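# Load matching blank into vise and run one cycle

## Task

Identify the plain metal blank whose width equals that of the dark setting master, then place it in the vise inside the machine guard (the guard has a transparent top cover). It must rest on the two low parallel bars between the jaws, either in its original orientation from the plate or flipped over, with its long side seated against the fixed jaw (the jaw nearer the plate) and its end seated against the work stop (the rod at the door end of the jaws). Clamp it by pushing in VISE AIR (black knob on the control column), close the guard door, and press CYCLE START (green button under the knob); the amber lamp shows the cycle is complete. CYCLE START only responds with the door shut and VISE AIR pushed in; opening the door or pulling VISE AIR out aborts a running cycle or cancels a finished one, and CYCLE START then stays dead for a while. The setting master and all other blanks must finish fully on their own original plate, upright or flipped, not resting on another block or on a plate pin. Do not press EMERGENCY STOP (red mushroom), and at the end no part of the hand or arm joints may be above the guard. Nothing may count as done if only the robot is holding it there, and anything the robot is touching at the end must not drop more than about a fingernail's width once released. Nothing may be knocked off the table.

## Robot and tools

Robot: one 7-joint Kinova Gen3 arm with a two-finger parallel gripper (pad gap 0 to 50 mm). Joint ranges in rad, base outward: waist ±6.283, shoulder ±2.250, upper arm roll ±6.283, elbow ±2.580, forearm roll ±6.283, wrist pitch ±2.100, wrist roll ±6.283. Load limits in N m: first four joints 46.9, last three 29.5; a carried object adds to them. Reaching a load limit causes a TORQUE FAULT: the arm freezes 10 s and the rest of that call is dropped.

Frames. The scene frame has its origin on the table surface under the arm base, +z up, +y to the left when facing along +x; the base may be slightly tilted. Gripper frame: fingers point along +z, close along x. end_effector_position is the midpoint between the pads; fingertips extend 17.5 mm past it. Pure rotations pivot about that point, which lies 25 mm off the last joint axis toward gripper -y.

execute_actions(actions): actions is a list of actions; each action is a table of up to 15 rows, each row run for one 1/30 s step, so an action lasts 15 steps (0.5 s); if fewer rows are given, the final row repeats. A row is 9 numbers, each in [-1, 1]: dx, dy, dz, rx, ry, rz, position, force_limit, speed. The first six are an offset, expressed in the gripper's own axes, from the gripper pose measured when that action began (for a call's first action, the last pose a result reported); every row refers to that same starting pose, not to the row before. Scale: 1.0 equals 0.6 m of translation or 180 degrees; rx, ry, rz form a single rotation vector. Each step the commanded pose is clipped to within 70 mm and 16 degrees of the measured pose, and after an action the arm continues only up to the last clipped pose, so long moves need further actions. Position comes before orientation if both cannot be met; the elbow never fully straightens. An empty list just returns state and images.

Gripper numbers (absolute, not offsets): position +1 fully open, about -0.65 pads meet, -1 means close until blocked (use this to grip). force_limit per pad: -1 about 20 N, 0 about 102 N, +1 about 185 N (actual may run ~17 % higher). speed of the gap: -1 20 mm/s, 0 85 mm/s, +1 150 mm/s. New force or speed only applies after a changed position value (a change of at least 0.01, e.g. -1 to -0.98). To loosen a grip, open first.

move(target, speed, blocking): target is one 9-number row laid out as above, an offset from the pose in the latest result that reports one, in gripper axes and the same scale. speed is the path's top speed in m/s, 0.002 to 0.5 (default 0.25); rotation is capped at twice that in rad/s. Path length in time is 0.5 to 10 s; longer paths halt early. The gripper values are sent at the start. Moves do not slow for obstacles; faster moves and targets set deeper past a contact push harder. blocking=false returns after 0.5 s while motion continues; use wait(0) to poll, and wait or stop before issuing new rows or moves. The move line reports the ending (done, off_target, moving, held, fault) and limits (paced = pose clipped; held = a check blocked some steps, after which the arm may suddenly speed up), plus distance from target.

wait(seconds): 0 to 10; the arm keeps its last command. stop(): brakes a running move; needs stopping room; fingers continue. zoom_image(camera, region): camera is cam_high, cam_low or cam_wrist, region [x0, y0, x1, y1] in pixels from the top-left, at most 504 by 504. read_manual(section): only "licences". finished_scene(scene): pass the current scene number (1 to 2); irreversible, so the goal must already be complete and stable.

Results: the state line gives end_effector_position (metres) and end_effector_quat_wxyz in the scene frame; printed position can be off, more at long reach. "Hand target" is the pose the controller is driving toward. "pose unreachable" means the clearance check altered or blocked the command (a mount under the base counts as arm). object_status: 0 moving, 1 blocked while opening, 2 blocked while closing (a real grip), 3 reached the commanded opening or pads met (usually nothing held). Any new position value resets it to 0 briefly. After a grip at force_limit -1 it stays 2 even if the part slips away, and a grip on a fixed off-centre object fades over time. Opening in mm is roughly (250 - position_measured) x 0.202. Joint torques are listed base outward, with per-unit offsets and noise. MOTOR HOT appears from 60 °C; at 75 °C the arm goes limp and sinks (OVER-TEMPERATURE FAULT). Images arrive in order cam_high, cam_low, cam_wrist, each 504x504.

Cautions: keep grips secure and moves gentle near the guard, vise and plate; avoid slamming, dropping or hard pressing. Random brief tugs on held parts or pushes on loose ones can occur. Never hit EMERGENCY STOP, never knock blocks off the plate or table, release the blank so it sits on its own, and park the arm clear of and not over the guard before ending.

Each tool is called after "Request:" as name([rows], argument=value, ...), one row to a line, values as JSON.

## Session

Request:
execute_actions(actions=[])

Scene clock: 0.00 s.
end_effector_position=(+0.2015, -0.7023, +0.1050) position_measured=3 object_status=3 end_effector_quat_wxyz=(+0.106, +0.109, +0.986, -0.069)
Joint positions: [ 2.102  0.64  -1.128  1.557  0.247  0.574  4.175]
Joint velocities: [-0. -0.  0. -0.  0.  0. -0.]
Joint torques (N m, as the joint torque sensors report them, + toward a larger angle): no reading
Hand target: +0.202, -0.702, +0.105; +0.106, +0.109, +0.986, -0.069

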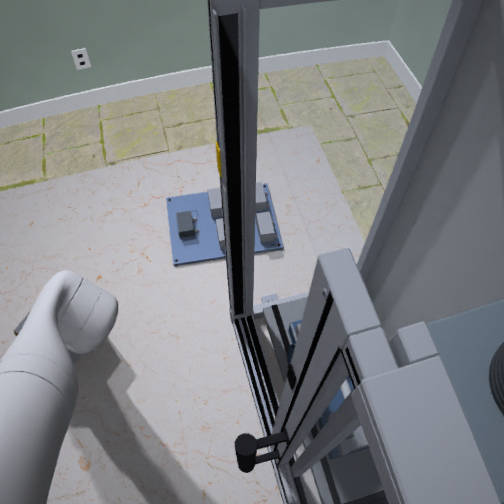

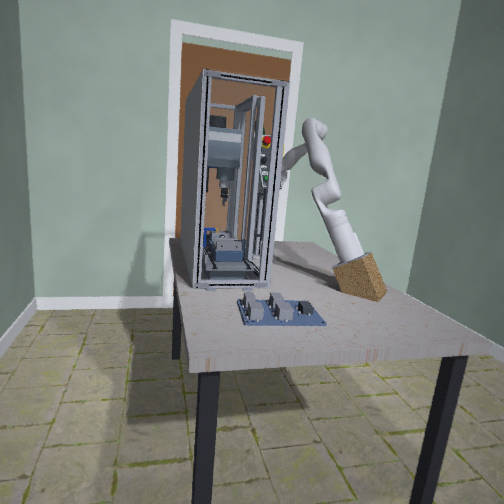

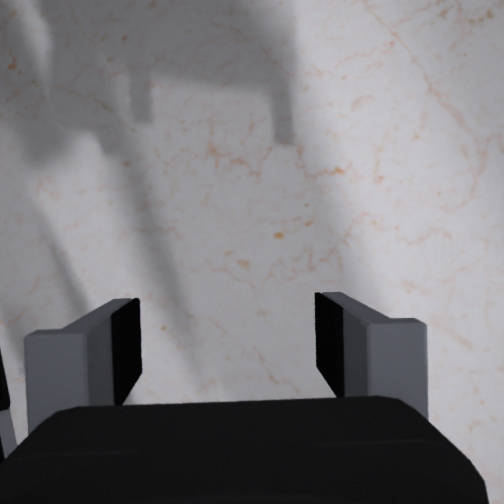

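Request:
zoom_image(camera="cam_high", region=[140,160,320,300])

Request:
zoom_image(camera="cam_low", region=[160,60,400,340])

Region (140, 160, 320, 300) of cam_high's 504x504 image, scaled by 2.800, with more detail than that image has.

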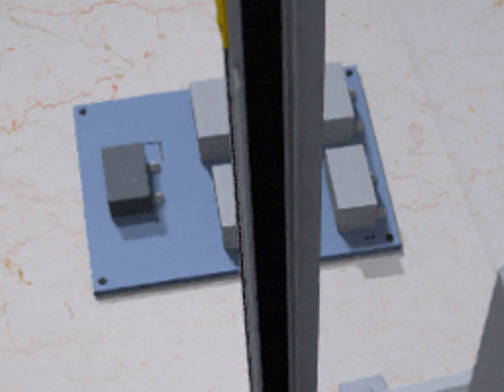

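Region (160, 60, 400, 340) of cam_low's 504x504 image, scaled by 1.800, with more detail than that image has; it fills the left 432 columns of this view, and the rest is white.

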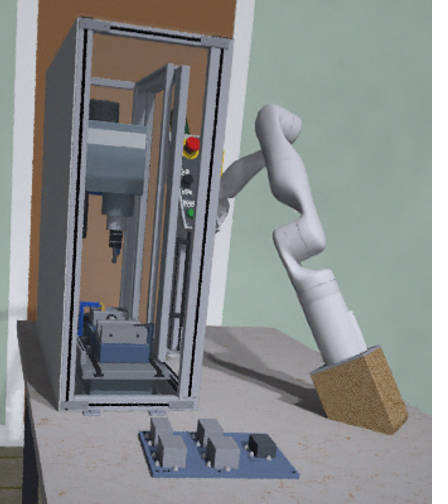

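Request:
move(target=[0.2,0.5,-0.5,0,0,0,1,0,0])

Scene clock: 5.60 s.
end_effector_position=(+0.0992, -0.3394, +0.3328) position_measured=3 object_status=3 end_effector_quat_wxyz=(+0.105, +0.109, +0.986, -0.068)
Joint positions: [ 3.939  0.896 -2.426  2.248 -0.011  1.05   4.524]
Joint velocities: [ 0.006  0.005 -0.001 -0.     0.001  0.    -0.002]
Joint torques (N m, as the joint torque sensors report them, + toward a larger angle): [ 1.31  2.08 -1.1  -9.56 -1.06 -0.86 -0.25]
Hand target: +0.099, -0.339, +0.333; +0.105, +0.110, +0.986, -0.068
Off the commanded pose: 0.002 m, 0 deg.
move: done; limits=paced

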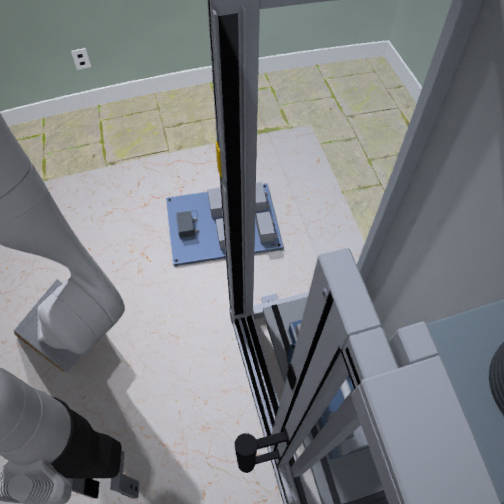

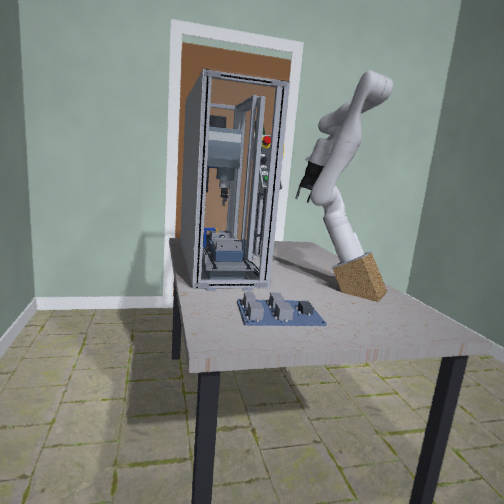

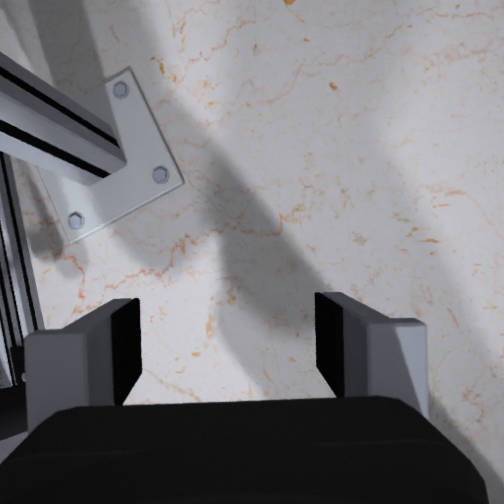

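Request:
move(target=[0.042,0.715,-0.21,-0.043,0.067,-0.069,1,0,0])

Request:
move(target=[-0.35,0.35,0,0,0,0,1,0,0])

Scene clock: 9.00 s.
end_effector_position=(+0.1105, -0.2436, +0.3428) position_measured=3 object_status=3 end_effector_quat_wxyz=(+0.080, +0.085, +0.992, -0.052)
Joint positions: [ 4.157  1.097 -2.625  2.318 -0.026  1.289  4.511]
Joint velocities: [-0.    -0.     0.     0.     0.    -0.     0.001]
Joint torques (N m, as the joint torque sensors report them, + toward a larger angle): [-0.16 -1.81 -0.69 -9.95 -0.76 -0.77 -0.41]
Hand target: +0.110, -0.244, +0.343; +0.080, +0.085, +0.992, -0.052
Off the commanded pose: 0.351 m, 15 deg; position clipped at the last step of the last action.
move: held; limits=paced,held; held on 46 of 63 steps, including the last
pose unreachable: on one or more control steps of this call, first in action 0 (counted from 0), an arm could not follow its commanded pose, so it was not sent that pose on those steps. On the call's last step it was still not sent that pose. It may still have moved: this result reports where it is.
cause: the commanded pose would bring two parts of the arm too close to each other (its gripper and another part of the arm, with joints 2 (shoulder) to 7 (wrist roll) between them).

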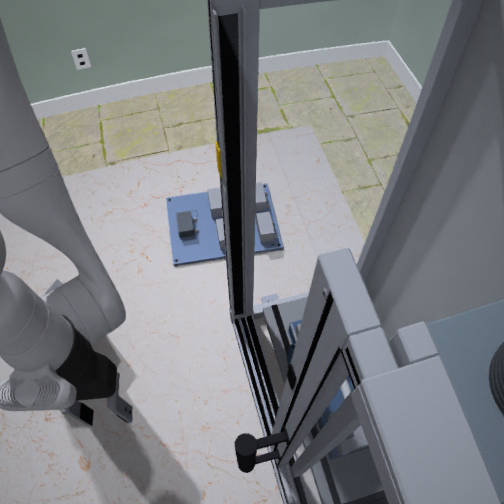

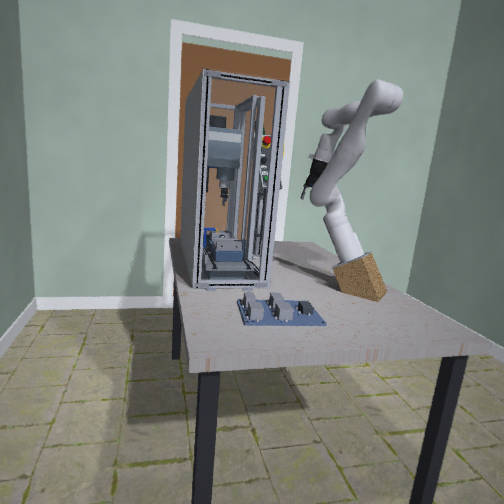

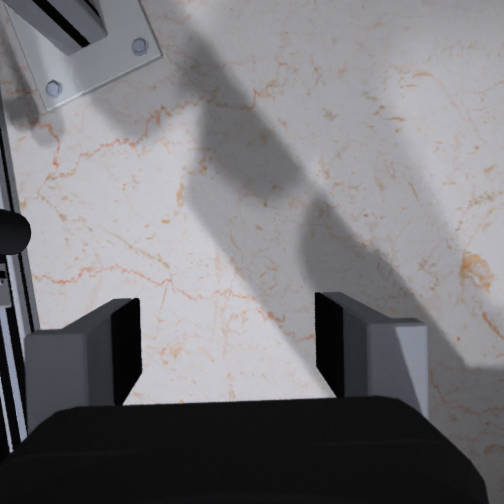

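Scene clock: 20.27 s.
end_effector_position=(+0.3064, -0.1000, +0.3562) position_measured=3 object_status=3 end_effector_quat_wxyz=(+0.064, +0.097, +0.991, -0.060)
Joint positions: [ 4.612  1.397 -3.343  2.158 -0.629  1.706  4.14 ]
Joint velocities: [ 0. -0. -0. -0.  0.  0. -0.]
Joint torques (N m, as the joint torque sensors report them, + toward a larger angle): [-5.34 -5.96  2.59 -9.55 -3.47 -0.32 -0.37]
Hand target: +0.309, -0.099, +0.356; +0.066, +0.095, +0.992, -0.059
Off the commanded pose: 0.054 m, 2 deg.
TORQUE FAULT: the external load on joint 5 (forearm roll) reached its load limit, and the arm stopped for 10 seconds. That time counts as 20 of the actions that you can send in this scene. The arm's remaining commands of this call were not run. The gripper holds where it stopped, with its grip as last carried out, and the arm accepts commands again: back off and push less far. The arm stops again, at the same cost, whenever a joint's load reaches its limit.
move: fault

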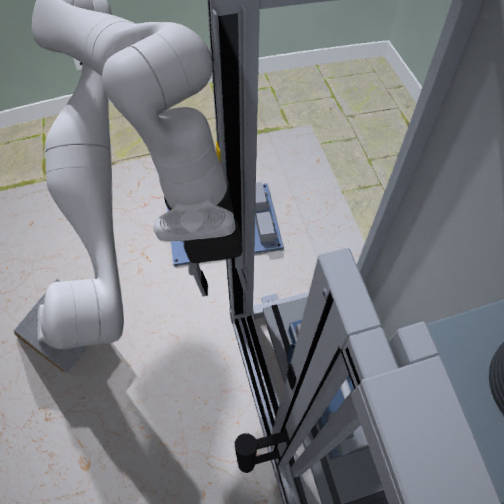

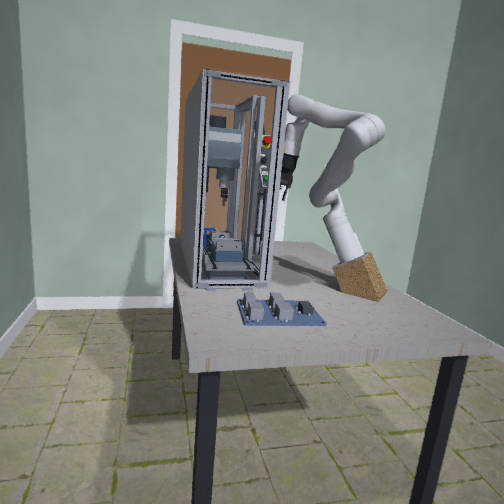

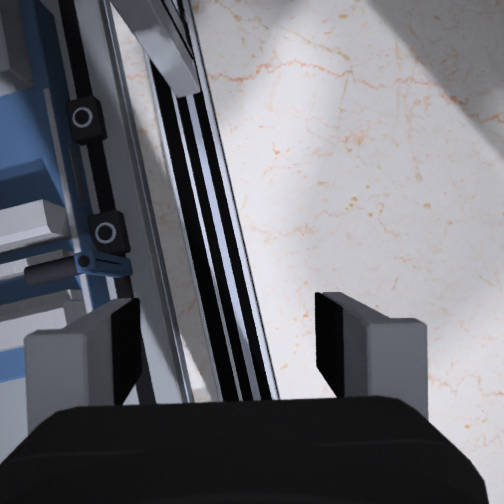

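Request:
move(target=[0.15,-0.03,0,-0.038,0.04,-0.061,1,0,0], speed=0.15)

Scene clock: 22.23 s.
end_effector_position=(+0.2152, -0.1007, +0.3455) position_measured=3 object_status=3 end_effector_quat_wxyz=(+0.001, +0.001, +1.000, -0.000)
Joint positions: [ 4.405  1.307 -3.259  2.265 -0.376  1.68   4.333]
Joint velocities: [-0.005 -0.003  0.003  0.    -0.     0.002  0.006]
Joint torques (N m, as the joint torque sensors report them, + toward a larger angle): [-3.71 -5.08  2.92 -8.86 -0.12 -0.39 -0.08]
Hand target: +0.215, -0.101, +0.346; +0.001, +0.001, +1.000, -0.000
Off the commanded pose: 0.000 m, 0 deg.
move: done

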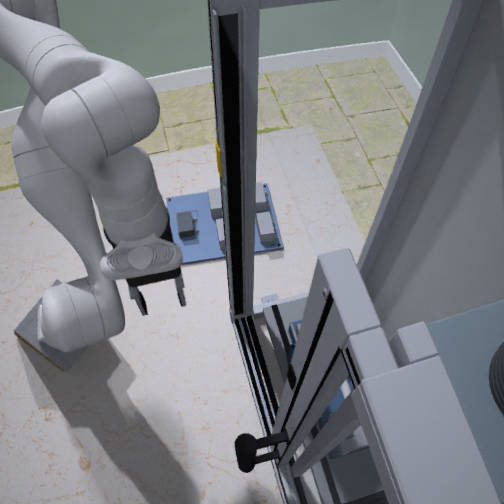

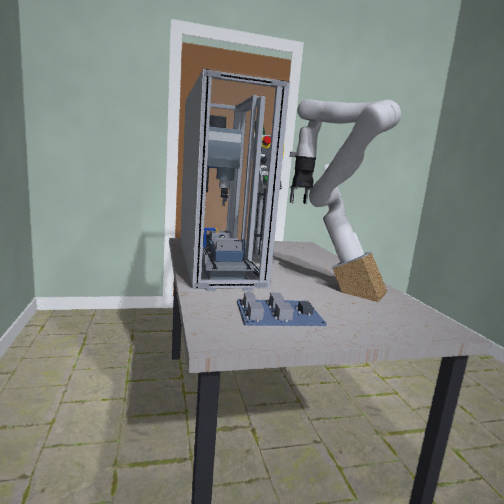

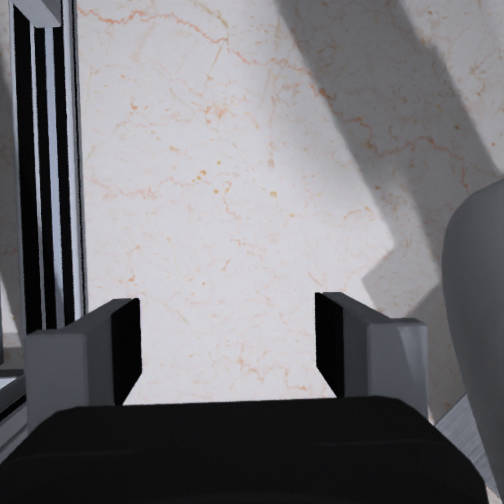

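Request:
move(target=[0,0.65,0,0,0,0,1,0,0], speed=0.2)

Scene clock: 24.93 s.
end_effector_position=(+0.2169, +0.2878, +0.3439) position_measured=3 object_status=3 end_effector_quat_wxyz=(+0.001, +0.002, +1.000, -0.003)
Joint positions: [ 4.172  1.751 -3.966  1.563 -1.184  2.102  2.934]
Joint velocities: [ 0.004 -0.003 -0.    -0.003  0.    -0.001 -0.001]
Joint torques (N m, as the joint torque sensors report them, + toward a larger angle): [ -7.42 -16.3    8.11  -3.25  -0.07  -0.19  -0.09]
Hand target: +0.217, +0.288, +0.344; +0.001, +0.002, +1.000, -0.003
Off the commanded pose: 0.002 m, 0 deg.
move: done

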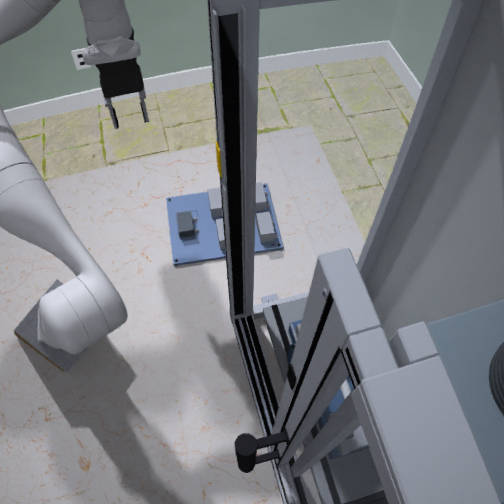

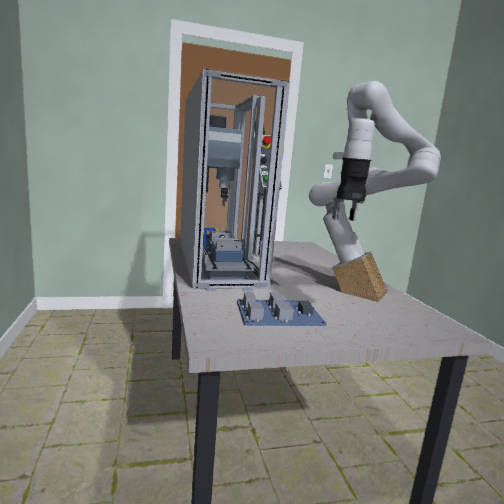

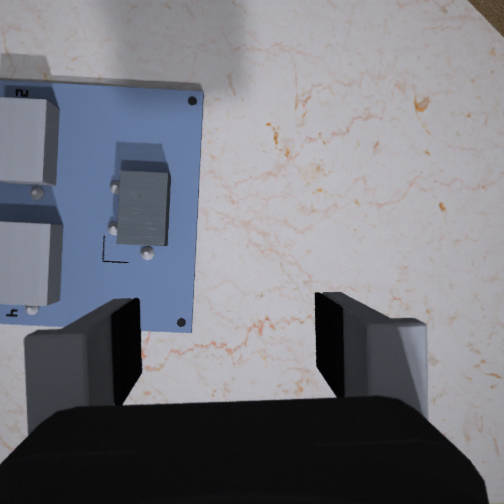

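Request:
move(target=[-0.25,-0.03,0.12,0,0,0,1,0,0], speed=0.2)

Scene clock: 26.97 s.
end_effector_position=(+0.3669, +0.2690, +0.2730) position_measured=3 object_status=3 end_effector_quat_wxyz=(+0.001, +0.002, +1.000, -0.002)
Joint positions: [ 4.467  1.715 -4.037  1.552 -1.264  1.908  3.13 ]
Joint velocities: [ 0.007 -0.003 -0.001 -0.001  0.001 -0.001 -0.001]
Joint torques (N m, as the joint torque sensors report them, + toward a larger angle): [ -9.55 -16.37   8.93  -2.75  -0.17  -0.23  -0.24]
Hand target: +0.367, +0.269, +0.273; +0.001, +0.002, +1.000, -0.002
Off the commanded pose: 0.001 m, 0 deg.
move: done

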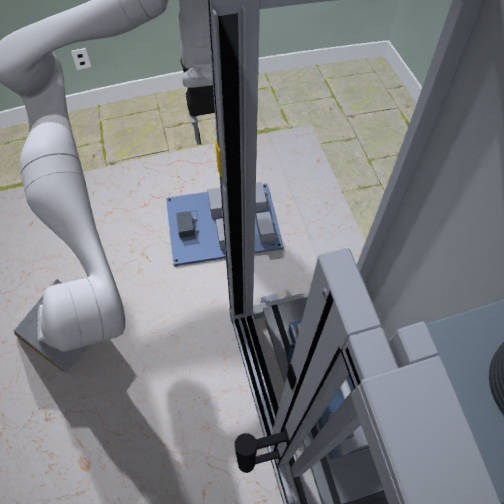

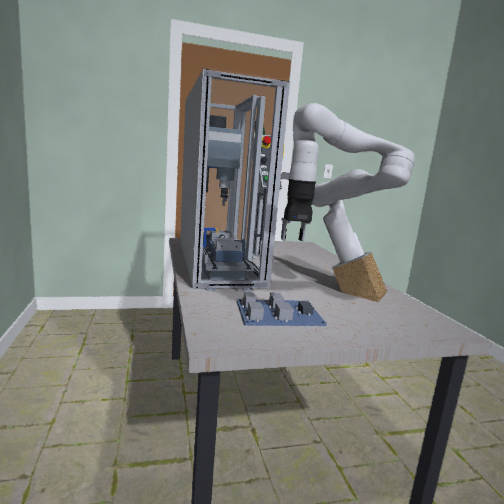

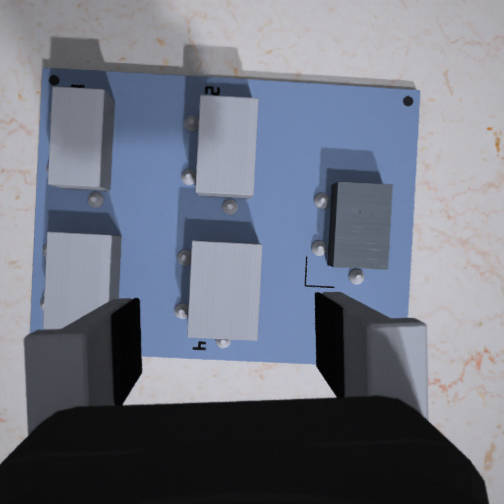

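Request:
move(target=[0.11,-0.155,0.27,0,0,0,1,0,0], speed=0.2)

Scene clock: 29.03 s.
end_effector_position=(+0.3013, +0.1758, +0.1111) position_measured=3 object_status=3 end_effector_quat_wxyz=(+0.001, +0.002, +1.000, -0.002)
Joint positions: [ 4.414  2.028 -4.195  2.132 -1.438  1.757  3.474]
Joint velocities: [-0.002  0.006 -0.002  0.001  0.    -0.003 -0.   ]
Joint torques (N m, as the joint torque sensors report them, + toward a larger angle): [ -7.88 -14.43   8.48  -0.97  -0.01  -0.04  -0.42]
Hand target: +0.301, +0.176, +0.111; +0.001, +0.002, +1.000, -0.002
Off the commanded pose: 0.001 m, 0 deg.
move: done

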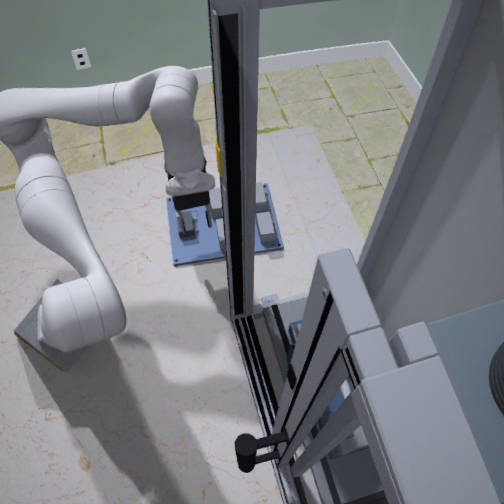

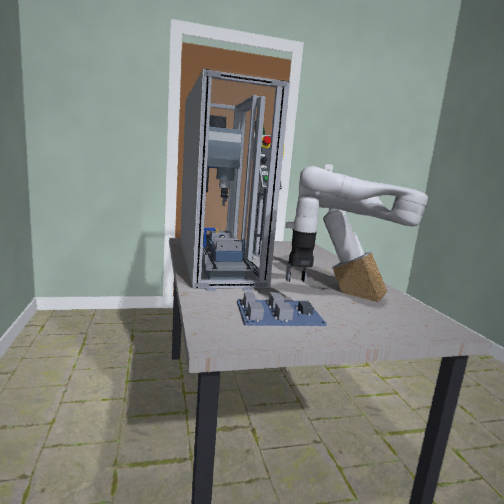

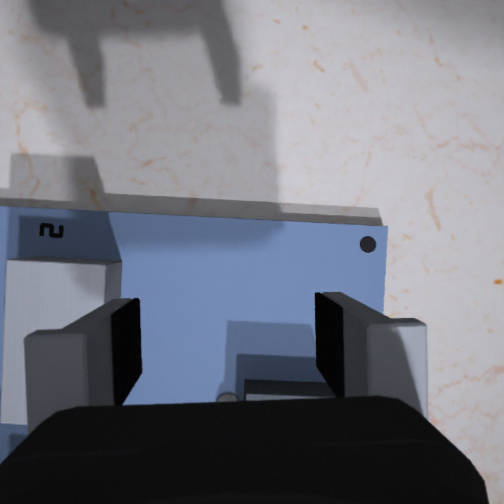

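Request:
move(target=[0,0.07,0.05,0,0,0,1,0,0], speed=0.1)

Request:
zoom_image(camera="cam_high", region=[140,160,320,300])

Request:
zoom_image(camera="cam_low", region=[230,240,390,340])

Scene clock: 31.67 s.
end_effector_position=(+0.3018, +0.2176, +0.0811) position_measured=3 object_status=3 end_effector_quat_wxyz=(+0.001, +0.002, +1.000, -0.002)
Joint positions: [ 4.403  2.102 -4.253  2.029 -1.545  1.753  3.323]
Joint velocities: [-0.001  0.004 -0.001 -0.001  0.001 -0.002 -0.   ]
Joint torques (N m, as the joint torque sensors report them, + toward a larger angle): [ -8.18 -15.15   8.77  -0.07  -0.1   -0.55  -0.29]
Hand target: +0.302, +0.217, +0.081; +0.001, +0.002, +1.000, -0.002
Off the commanded pose: 0.000 m, 0 deg.
move: done

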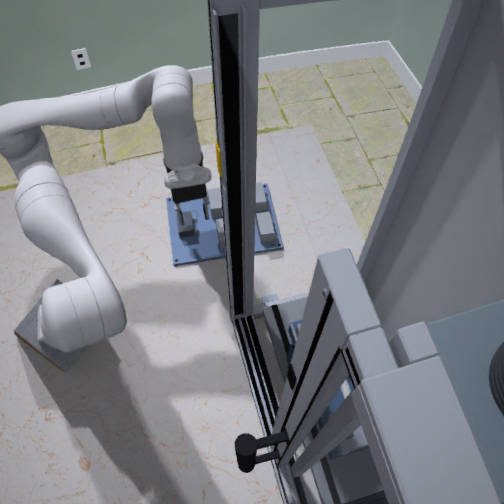

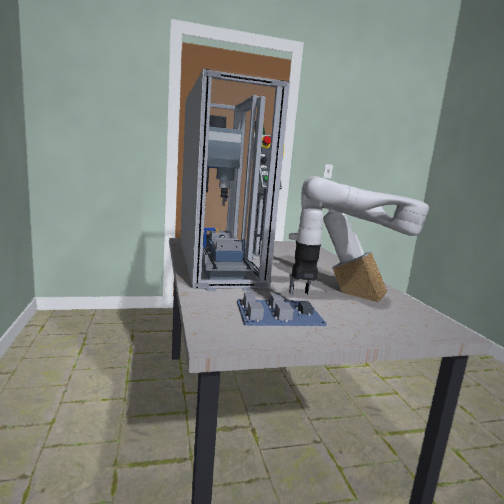

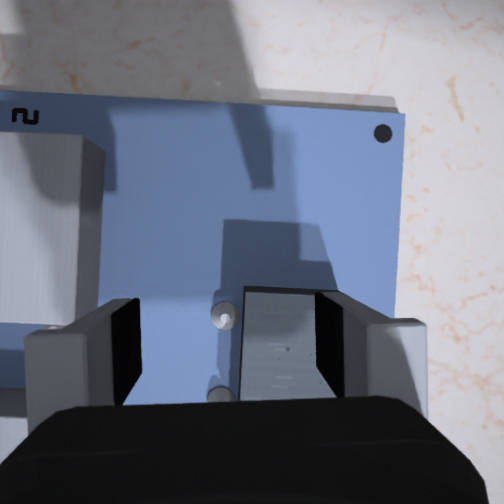

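Region (140, 160, 320, 300) of cam_high's 504x504 image, scaled by 2.800, with more detail than that image has.

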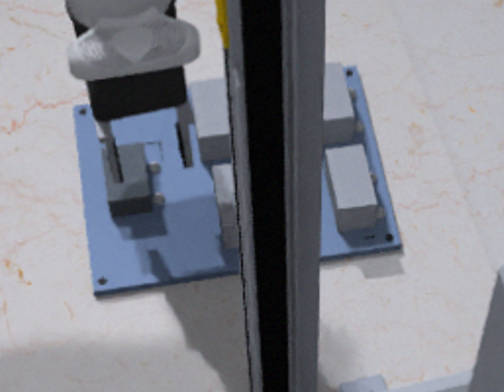

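Region (230, 240, 390, 340) of cam_low's 504x504 image, scaled by 3.150, with more detail than that image has; it fills the top 315 rows of this view, and the rest is white.

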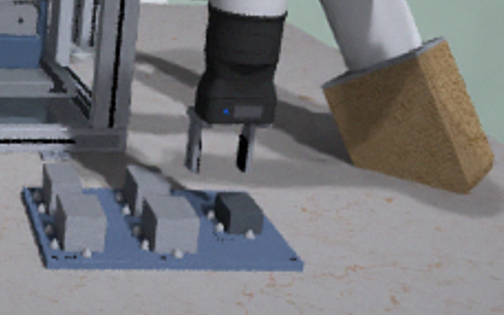

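Request:
move(target=[0.038,-0.03,0.02,0,0,0,1,0,0], speed=0.05)

Request:
zoom_image(camera="cam_high", region=[160,180,230,250])

Request:
zoom_image(camera="cam_low", region=[270,260,350,330])

Scene clock: 33.93 s.
end_effector_position=(+0.2790, +0.1996, +0.0691) position_measured=3 object_status=3 end_effector_quat_wxyz=(+0.001, +0.003, +1.000, -0.002)
Joint positions: [ 4.358  2.15  -4.281  2.122 -1.563  1.761  3.361]
Joint velocities: [-0.005  0.004 -0.     0.001 -0.    -0.    -0.   ]
Joint torques (N m, as the joint torque sensors report them, + toward a larger angle): [ -7.52 -15.12   8.34  -0.45  -0.07  -0.12  -0.45]
Hand target: +0.279, +0.200, +0.069; +0.001, +0.002, +1.000, -0.002
Off the commanded pose: 0.000 m, 0 deg.
move: done

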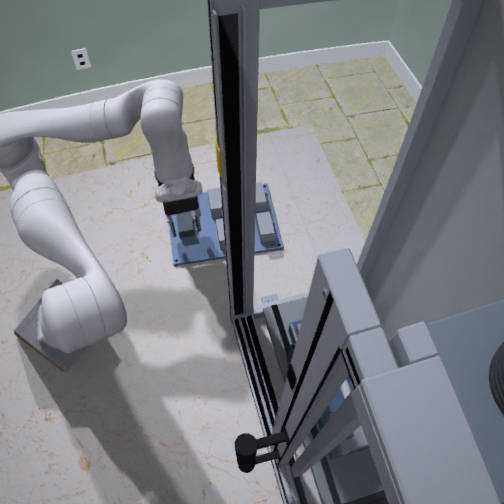

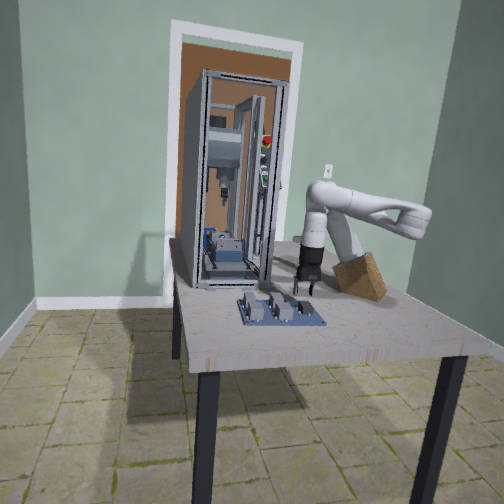

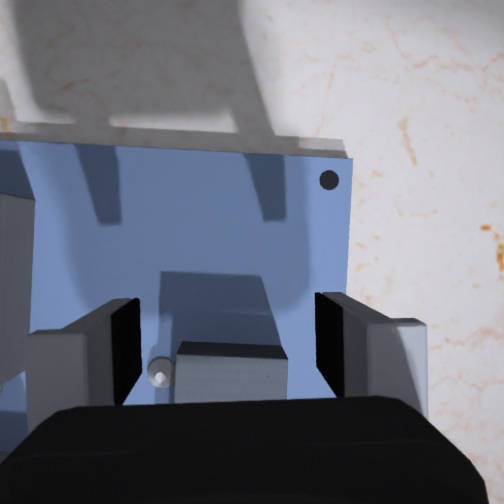

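Region (160, 180, 230, 250) of cam_high's 504x504 image, scaled by 7.200, with more detail than that image has.

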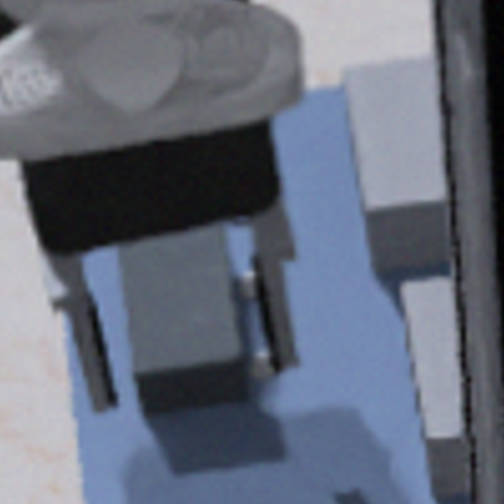

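Region (270, 260, 350, 330) of cam_low's 504x504 image, scaled by 6.300, with more detail than that image has; it fills the top 441 rows of this view, and the rest is white.

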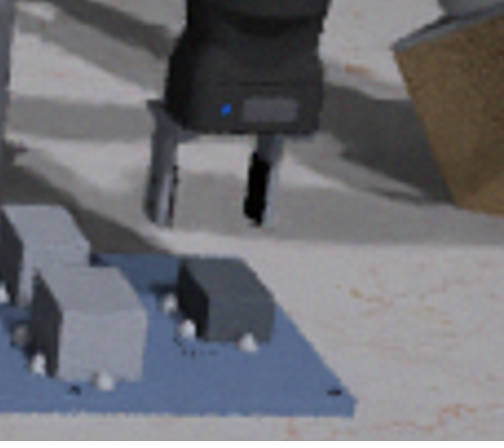

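Request:
move(target=[0,0.05,0,0,0,0,1,0,0], speed=0.05)

Request:
zoom_image(camera="cam_high", region=[160,180,230,250])

Request:
zoom_image(camera="cam_low", region=[270,260,350,330])

Scene clock: 35.73 s.
end_effector_position=(+0.2793, +0.2295, +0.0690) position_measured=3 object_status=3 end_effector_quat_wxyz=(+0.001, +0.003, +1.000, -0.002)
Joint positions: [ 4.343  2.155 -4.285  2.033 -1.581  1.764  3.257]
Joint velocities: [-0.001  0.    -0.    -0.001  0.     0.    -0.   ]
Joint torques (N m, as the joint torque sensors report them, + toward a larger angle): [ -8.06 -16.07   8.68   0.23  -0.08  -0.07  -0.23]
Hand target: +0.279, +0.230, +0.069; +0.001, +0.003, +1.000, -0.002
Off the commanded pose: 0.000 m, 0 deg.
move: done

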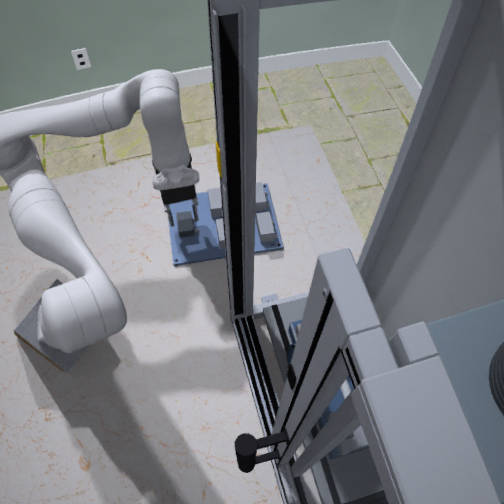

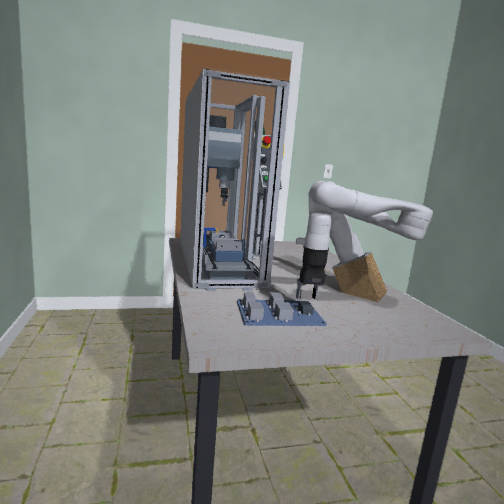

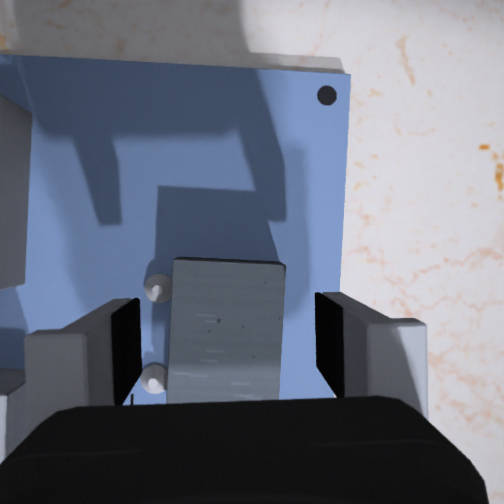

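Region (160, 180, 230, 250) of cam_high's 504x504 image, scaled by 7.200, with more detail than that image has.

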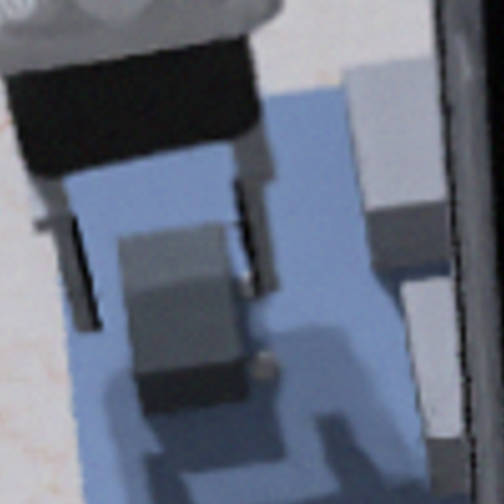

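Region (270, 260, 350, 330) of cam_low's 504x504 image, scaled by 6.300, with more detail than that image has; it fills the top 441 rows of this view, and the rest is white.

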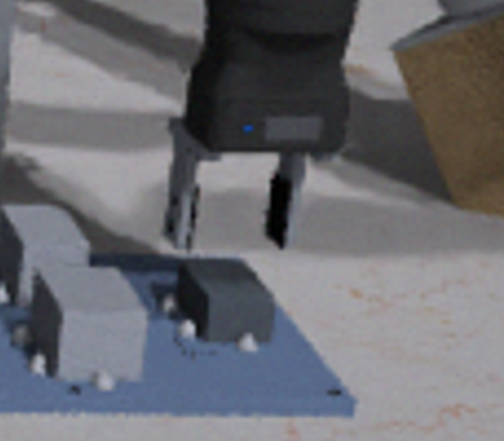

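Request:
move(target=[0,0.015,0.04,0,0,0,1,0,0], speed=0.04)

Request:
zoom_image(camera="cam_high", region=[160,180,230,250])

Request:
zoom_image(camera="cam_low", region=[270,260,350,330])

Scene clock: 37.43 s.
end_effector_position=(+0.2795, +0.2385, +0.0450) position_measured=3 object_status=3 end_effector_quat_wxyz=(+0.001, +0.003, +1.000, -0.002)
Joint positions: [ 4.348  2.199 -4.322  2.009 -1.643  1.746  3.22 ]
Joint velocities: [ 0.     0.003 -0.001 -0.     0.    -0.002  0.   ]
Joint torques (N m, as the joint torque sensors report them, + toward a larger angle): [ -8.23 -16.06   8.88   0.61  -0.24  -0.23  -0.24]
Hand target: +0.279, +0.238, +0.045; +0.001, +0.003, +1.000, -0.002
Off the commanded pose: 0.000 m, 0 deg.
move: done

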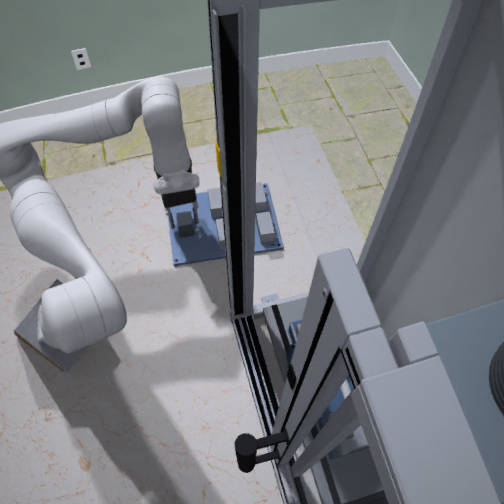

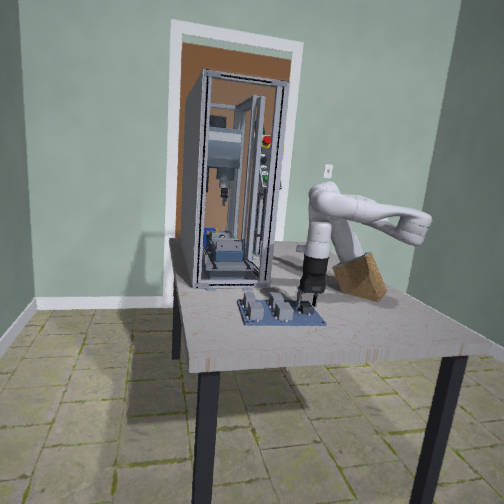

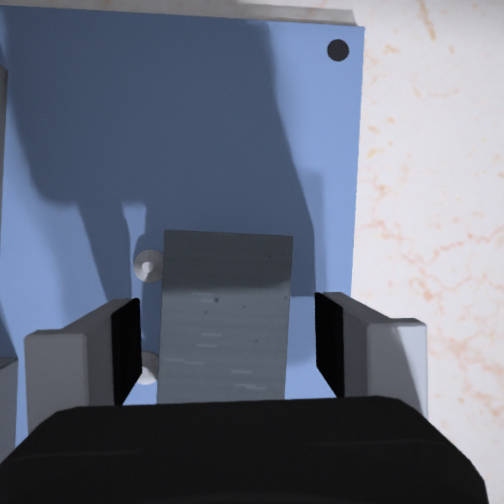

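Region (160, 180, 230, 250) of cam_high's 504x504 image, scaled by 7.200, with more detail than that image has.

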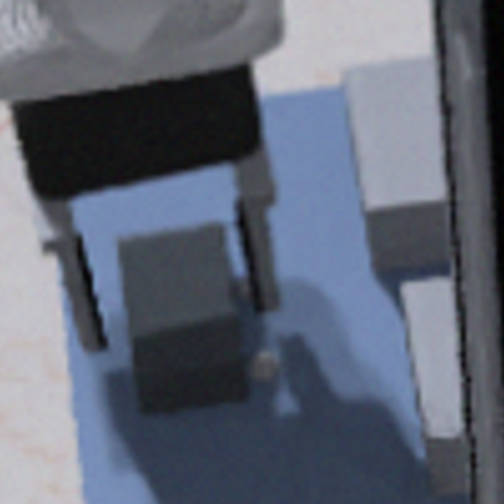

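Region (270, 260, 350, 330) of cam_low's 504x504 image, scaled by 6.300, with more detail than that image has; it fills the top 441 rows of this view, and the rest is white.

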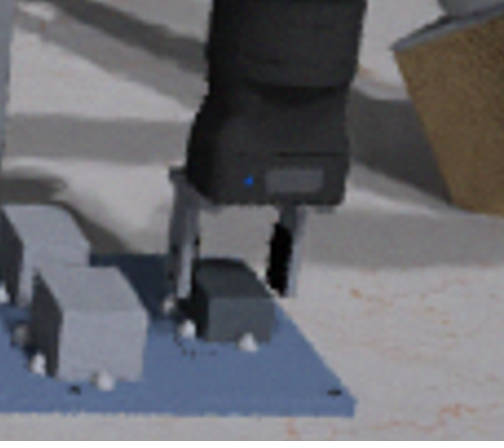

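Request:
execute_actions([
  [[0,0,0.017,0,0,0,1,-1,0]],
  [[0,0,0.017,0,0,0,1,-1,0]],
  [[0,0,0,0,0,0,-1,-0.8,0]],
  [[0,0,0,0,0,0,-1,-0.8,0]],
])

Scene clock: 39.97 s.
end_effector_position=(+0.2824, +0.2355, +0.0271) position_measured=63 object_status=2 end_effector_quat_wxyz=(+0.005, +0.008, +1.000, -0.003)
Joint positions: [ 4.354  2.231 -4.35   2.014 -1.682  1.721  3.21 ]
Joint velocities: [-0.    -0.    -0.     0.    -0.     0.001  0.001]
Joint torques (N m, as the joint torque sensors report them, + toward a larger angle): [ -7.95 -15.73   9.09   1.12  -0.01   0.11   0.21]
Hand target: +0.282, +0.236, +0.027; +0.005, +0.007, +1.000, -0.003
Off the commanded pose: 0.000 m, 0 deg.

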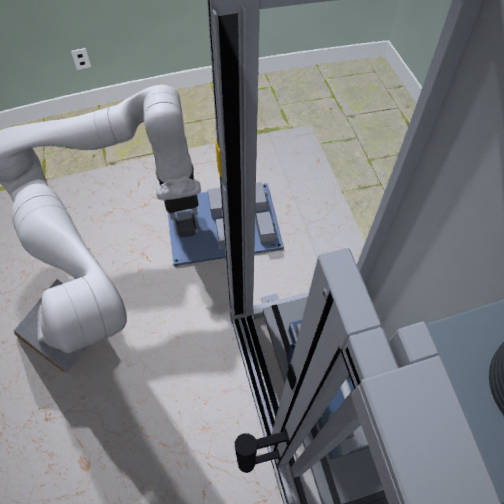

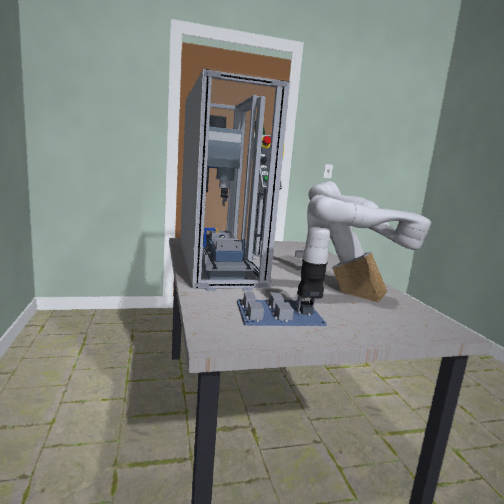

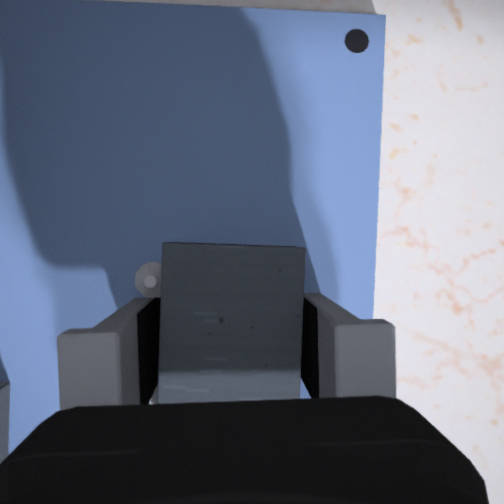

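Request:
execute_actions([
  [[0,0,0,0,0,0,1,-0.8,0.5]],
  [[0,0,-0.11,0,0,0,1,-0.8,0.5]],
  [[0,0,0,0,0,0,1,-0.8,0.5]],
])

Request:
move(target=[-0.13,-0.075,0,0,0,-0.013,1,-0.8,0.5], speed=0.1)

Request:
zoom_image(camera="cam_low", region=[230,250,330,330])

Scene clock: 42.33 s.
end_effector_position=(+0.2772, +0.2357, +0.0929) position_measured=3 object_status=3 end_effector_quat_wxyz=(-0.001, +0.008, +1.000, -0.004)
Joint positions: [ 4.334  2.115 -4.248  2.002 -1.526  1.789  3.228]
Joint velocities: [-0.    -0.     0.     0.    -0.     0.002  0.   ]
Joint torques (N m, as the joint torque sensors report them, + toward a larger angle): [ -7.61 -16.17   8.97  -0.43  -0.12  -0.17  -0.2 ]
Hand target: +0.277, +0.236, +0.093; -0.001, +0.008, +1.000, -0.004
Off the commanded pose: 0.000 m, 0 deg.

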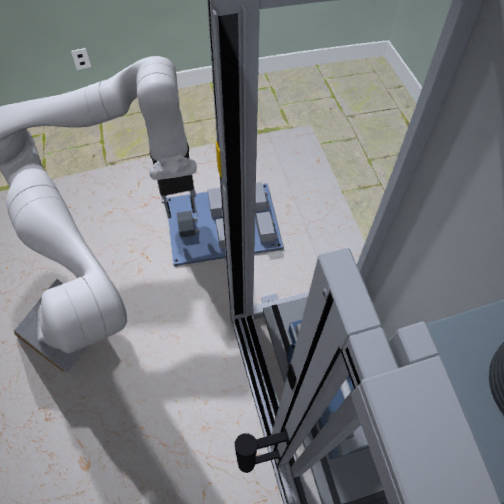

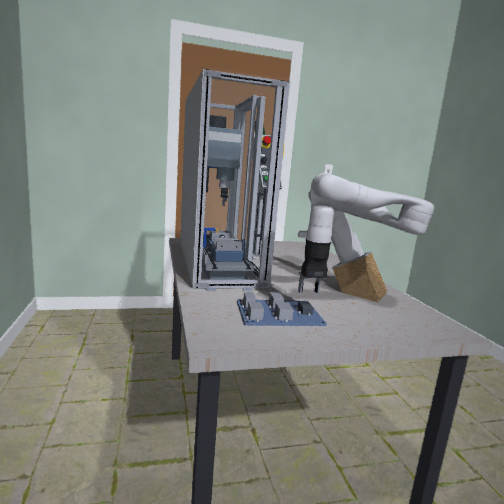

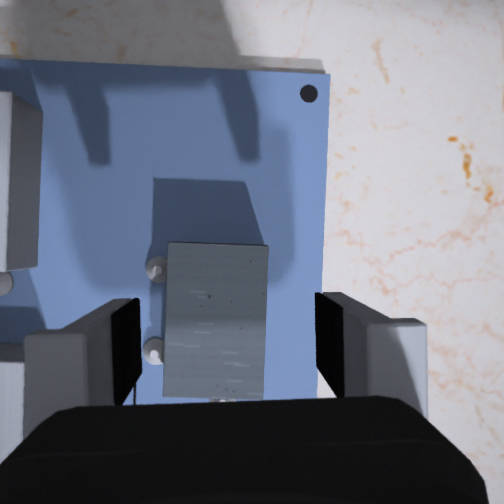

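Scene clock: 43.57 s.
end_effector_position=(+0.3543, +0.1898, +0.0934) position_measured=3 object_status=3 end_effector_quat_wxyz=(-0.001, -0.013, +1.000, -0.003)
Joint positions: [ 4.541  2.004 -4.206  1.998 -1.501  1.721  3.478]
Joint velocities: [ 0.007 -0.004 -0.001 -0.001  0.    -0.001  0.   ]
Joint torques (N m, as the joint torque sensors report them, + toward a larger angle): [ -8.79 -14.84   9.26  -0.94   0.06  -0.34  -0.21]
Hand target: +0.354, +0.190, +0.093; -0.001, -0.013, +1.000, -0.003
Off the commanded pose: 0.001 m, 0 deg.
move: done

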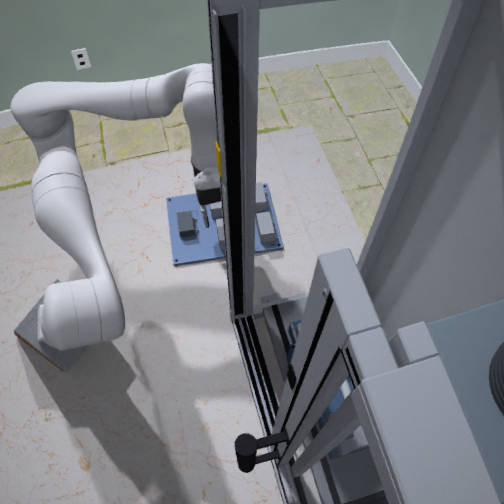

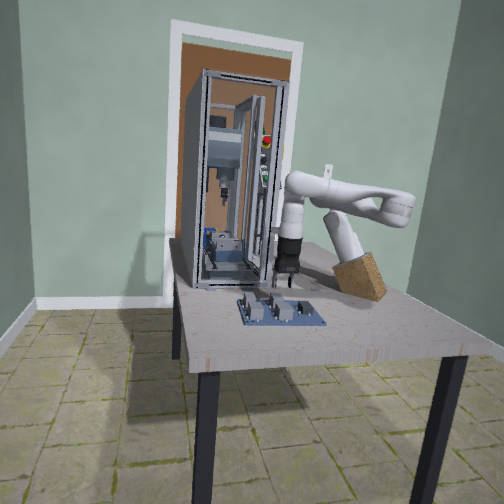

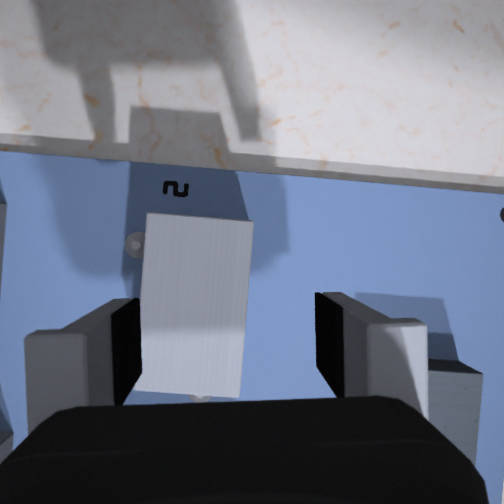

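Region (230, 250, 330, 330) of cam_low's 504x504 image, scaled by 5.040, with more detail than that image has; it fills the top 403 rows of this view, and the rest is white.

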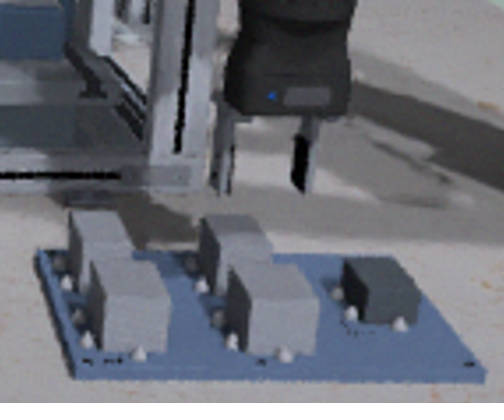

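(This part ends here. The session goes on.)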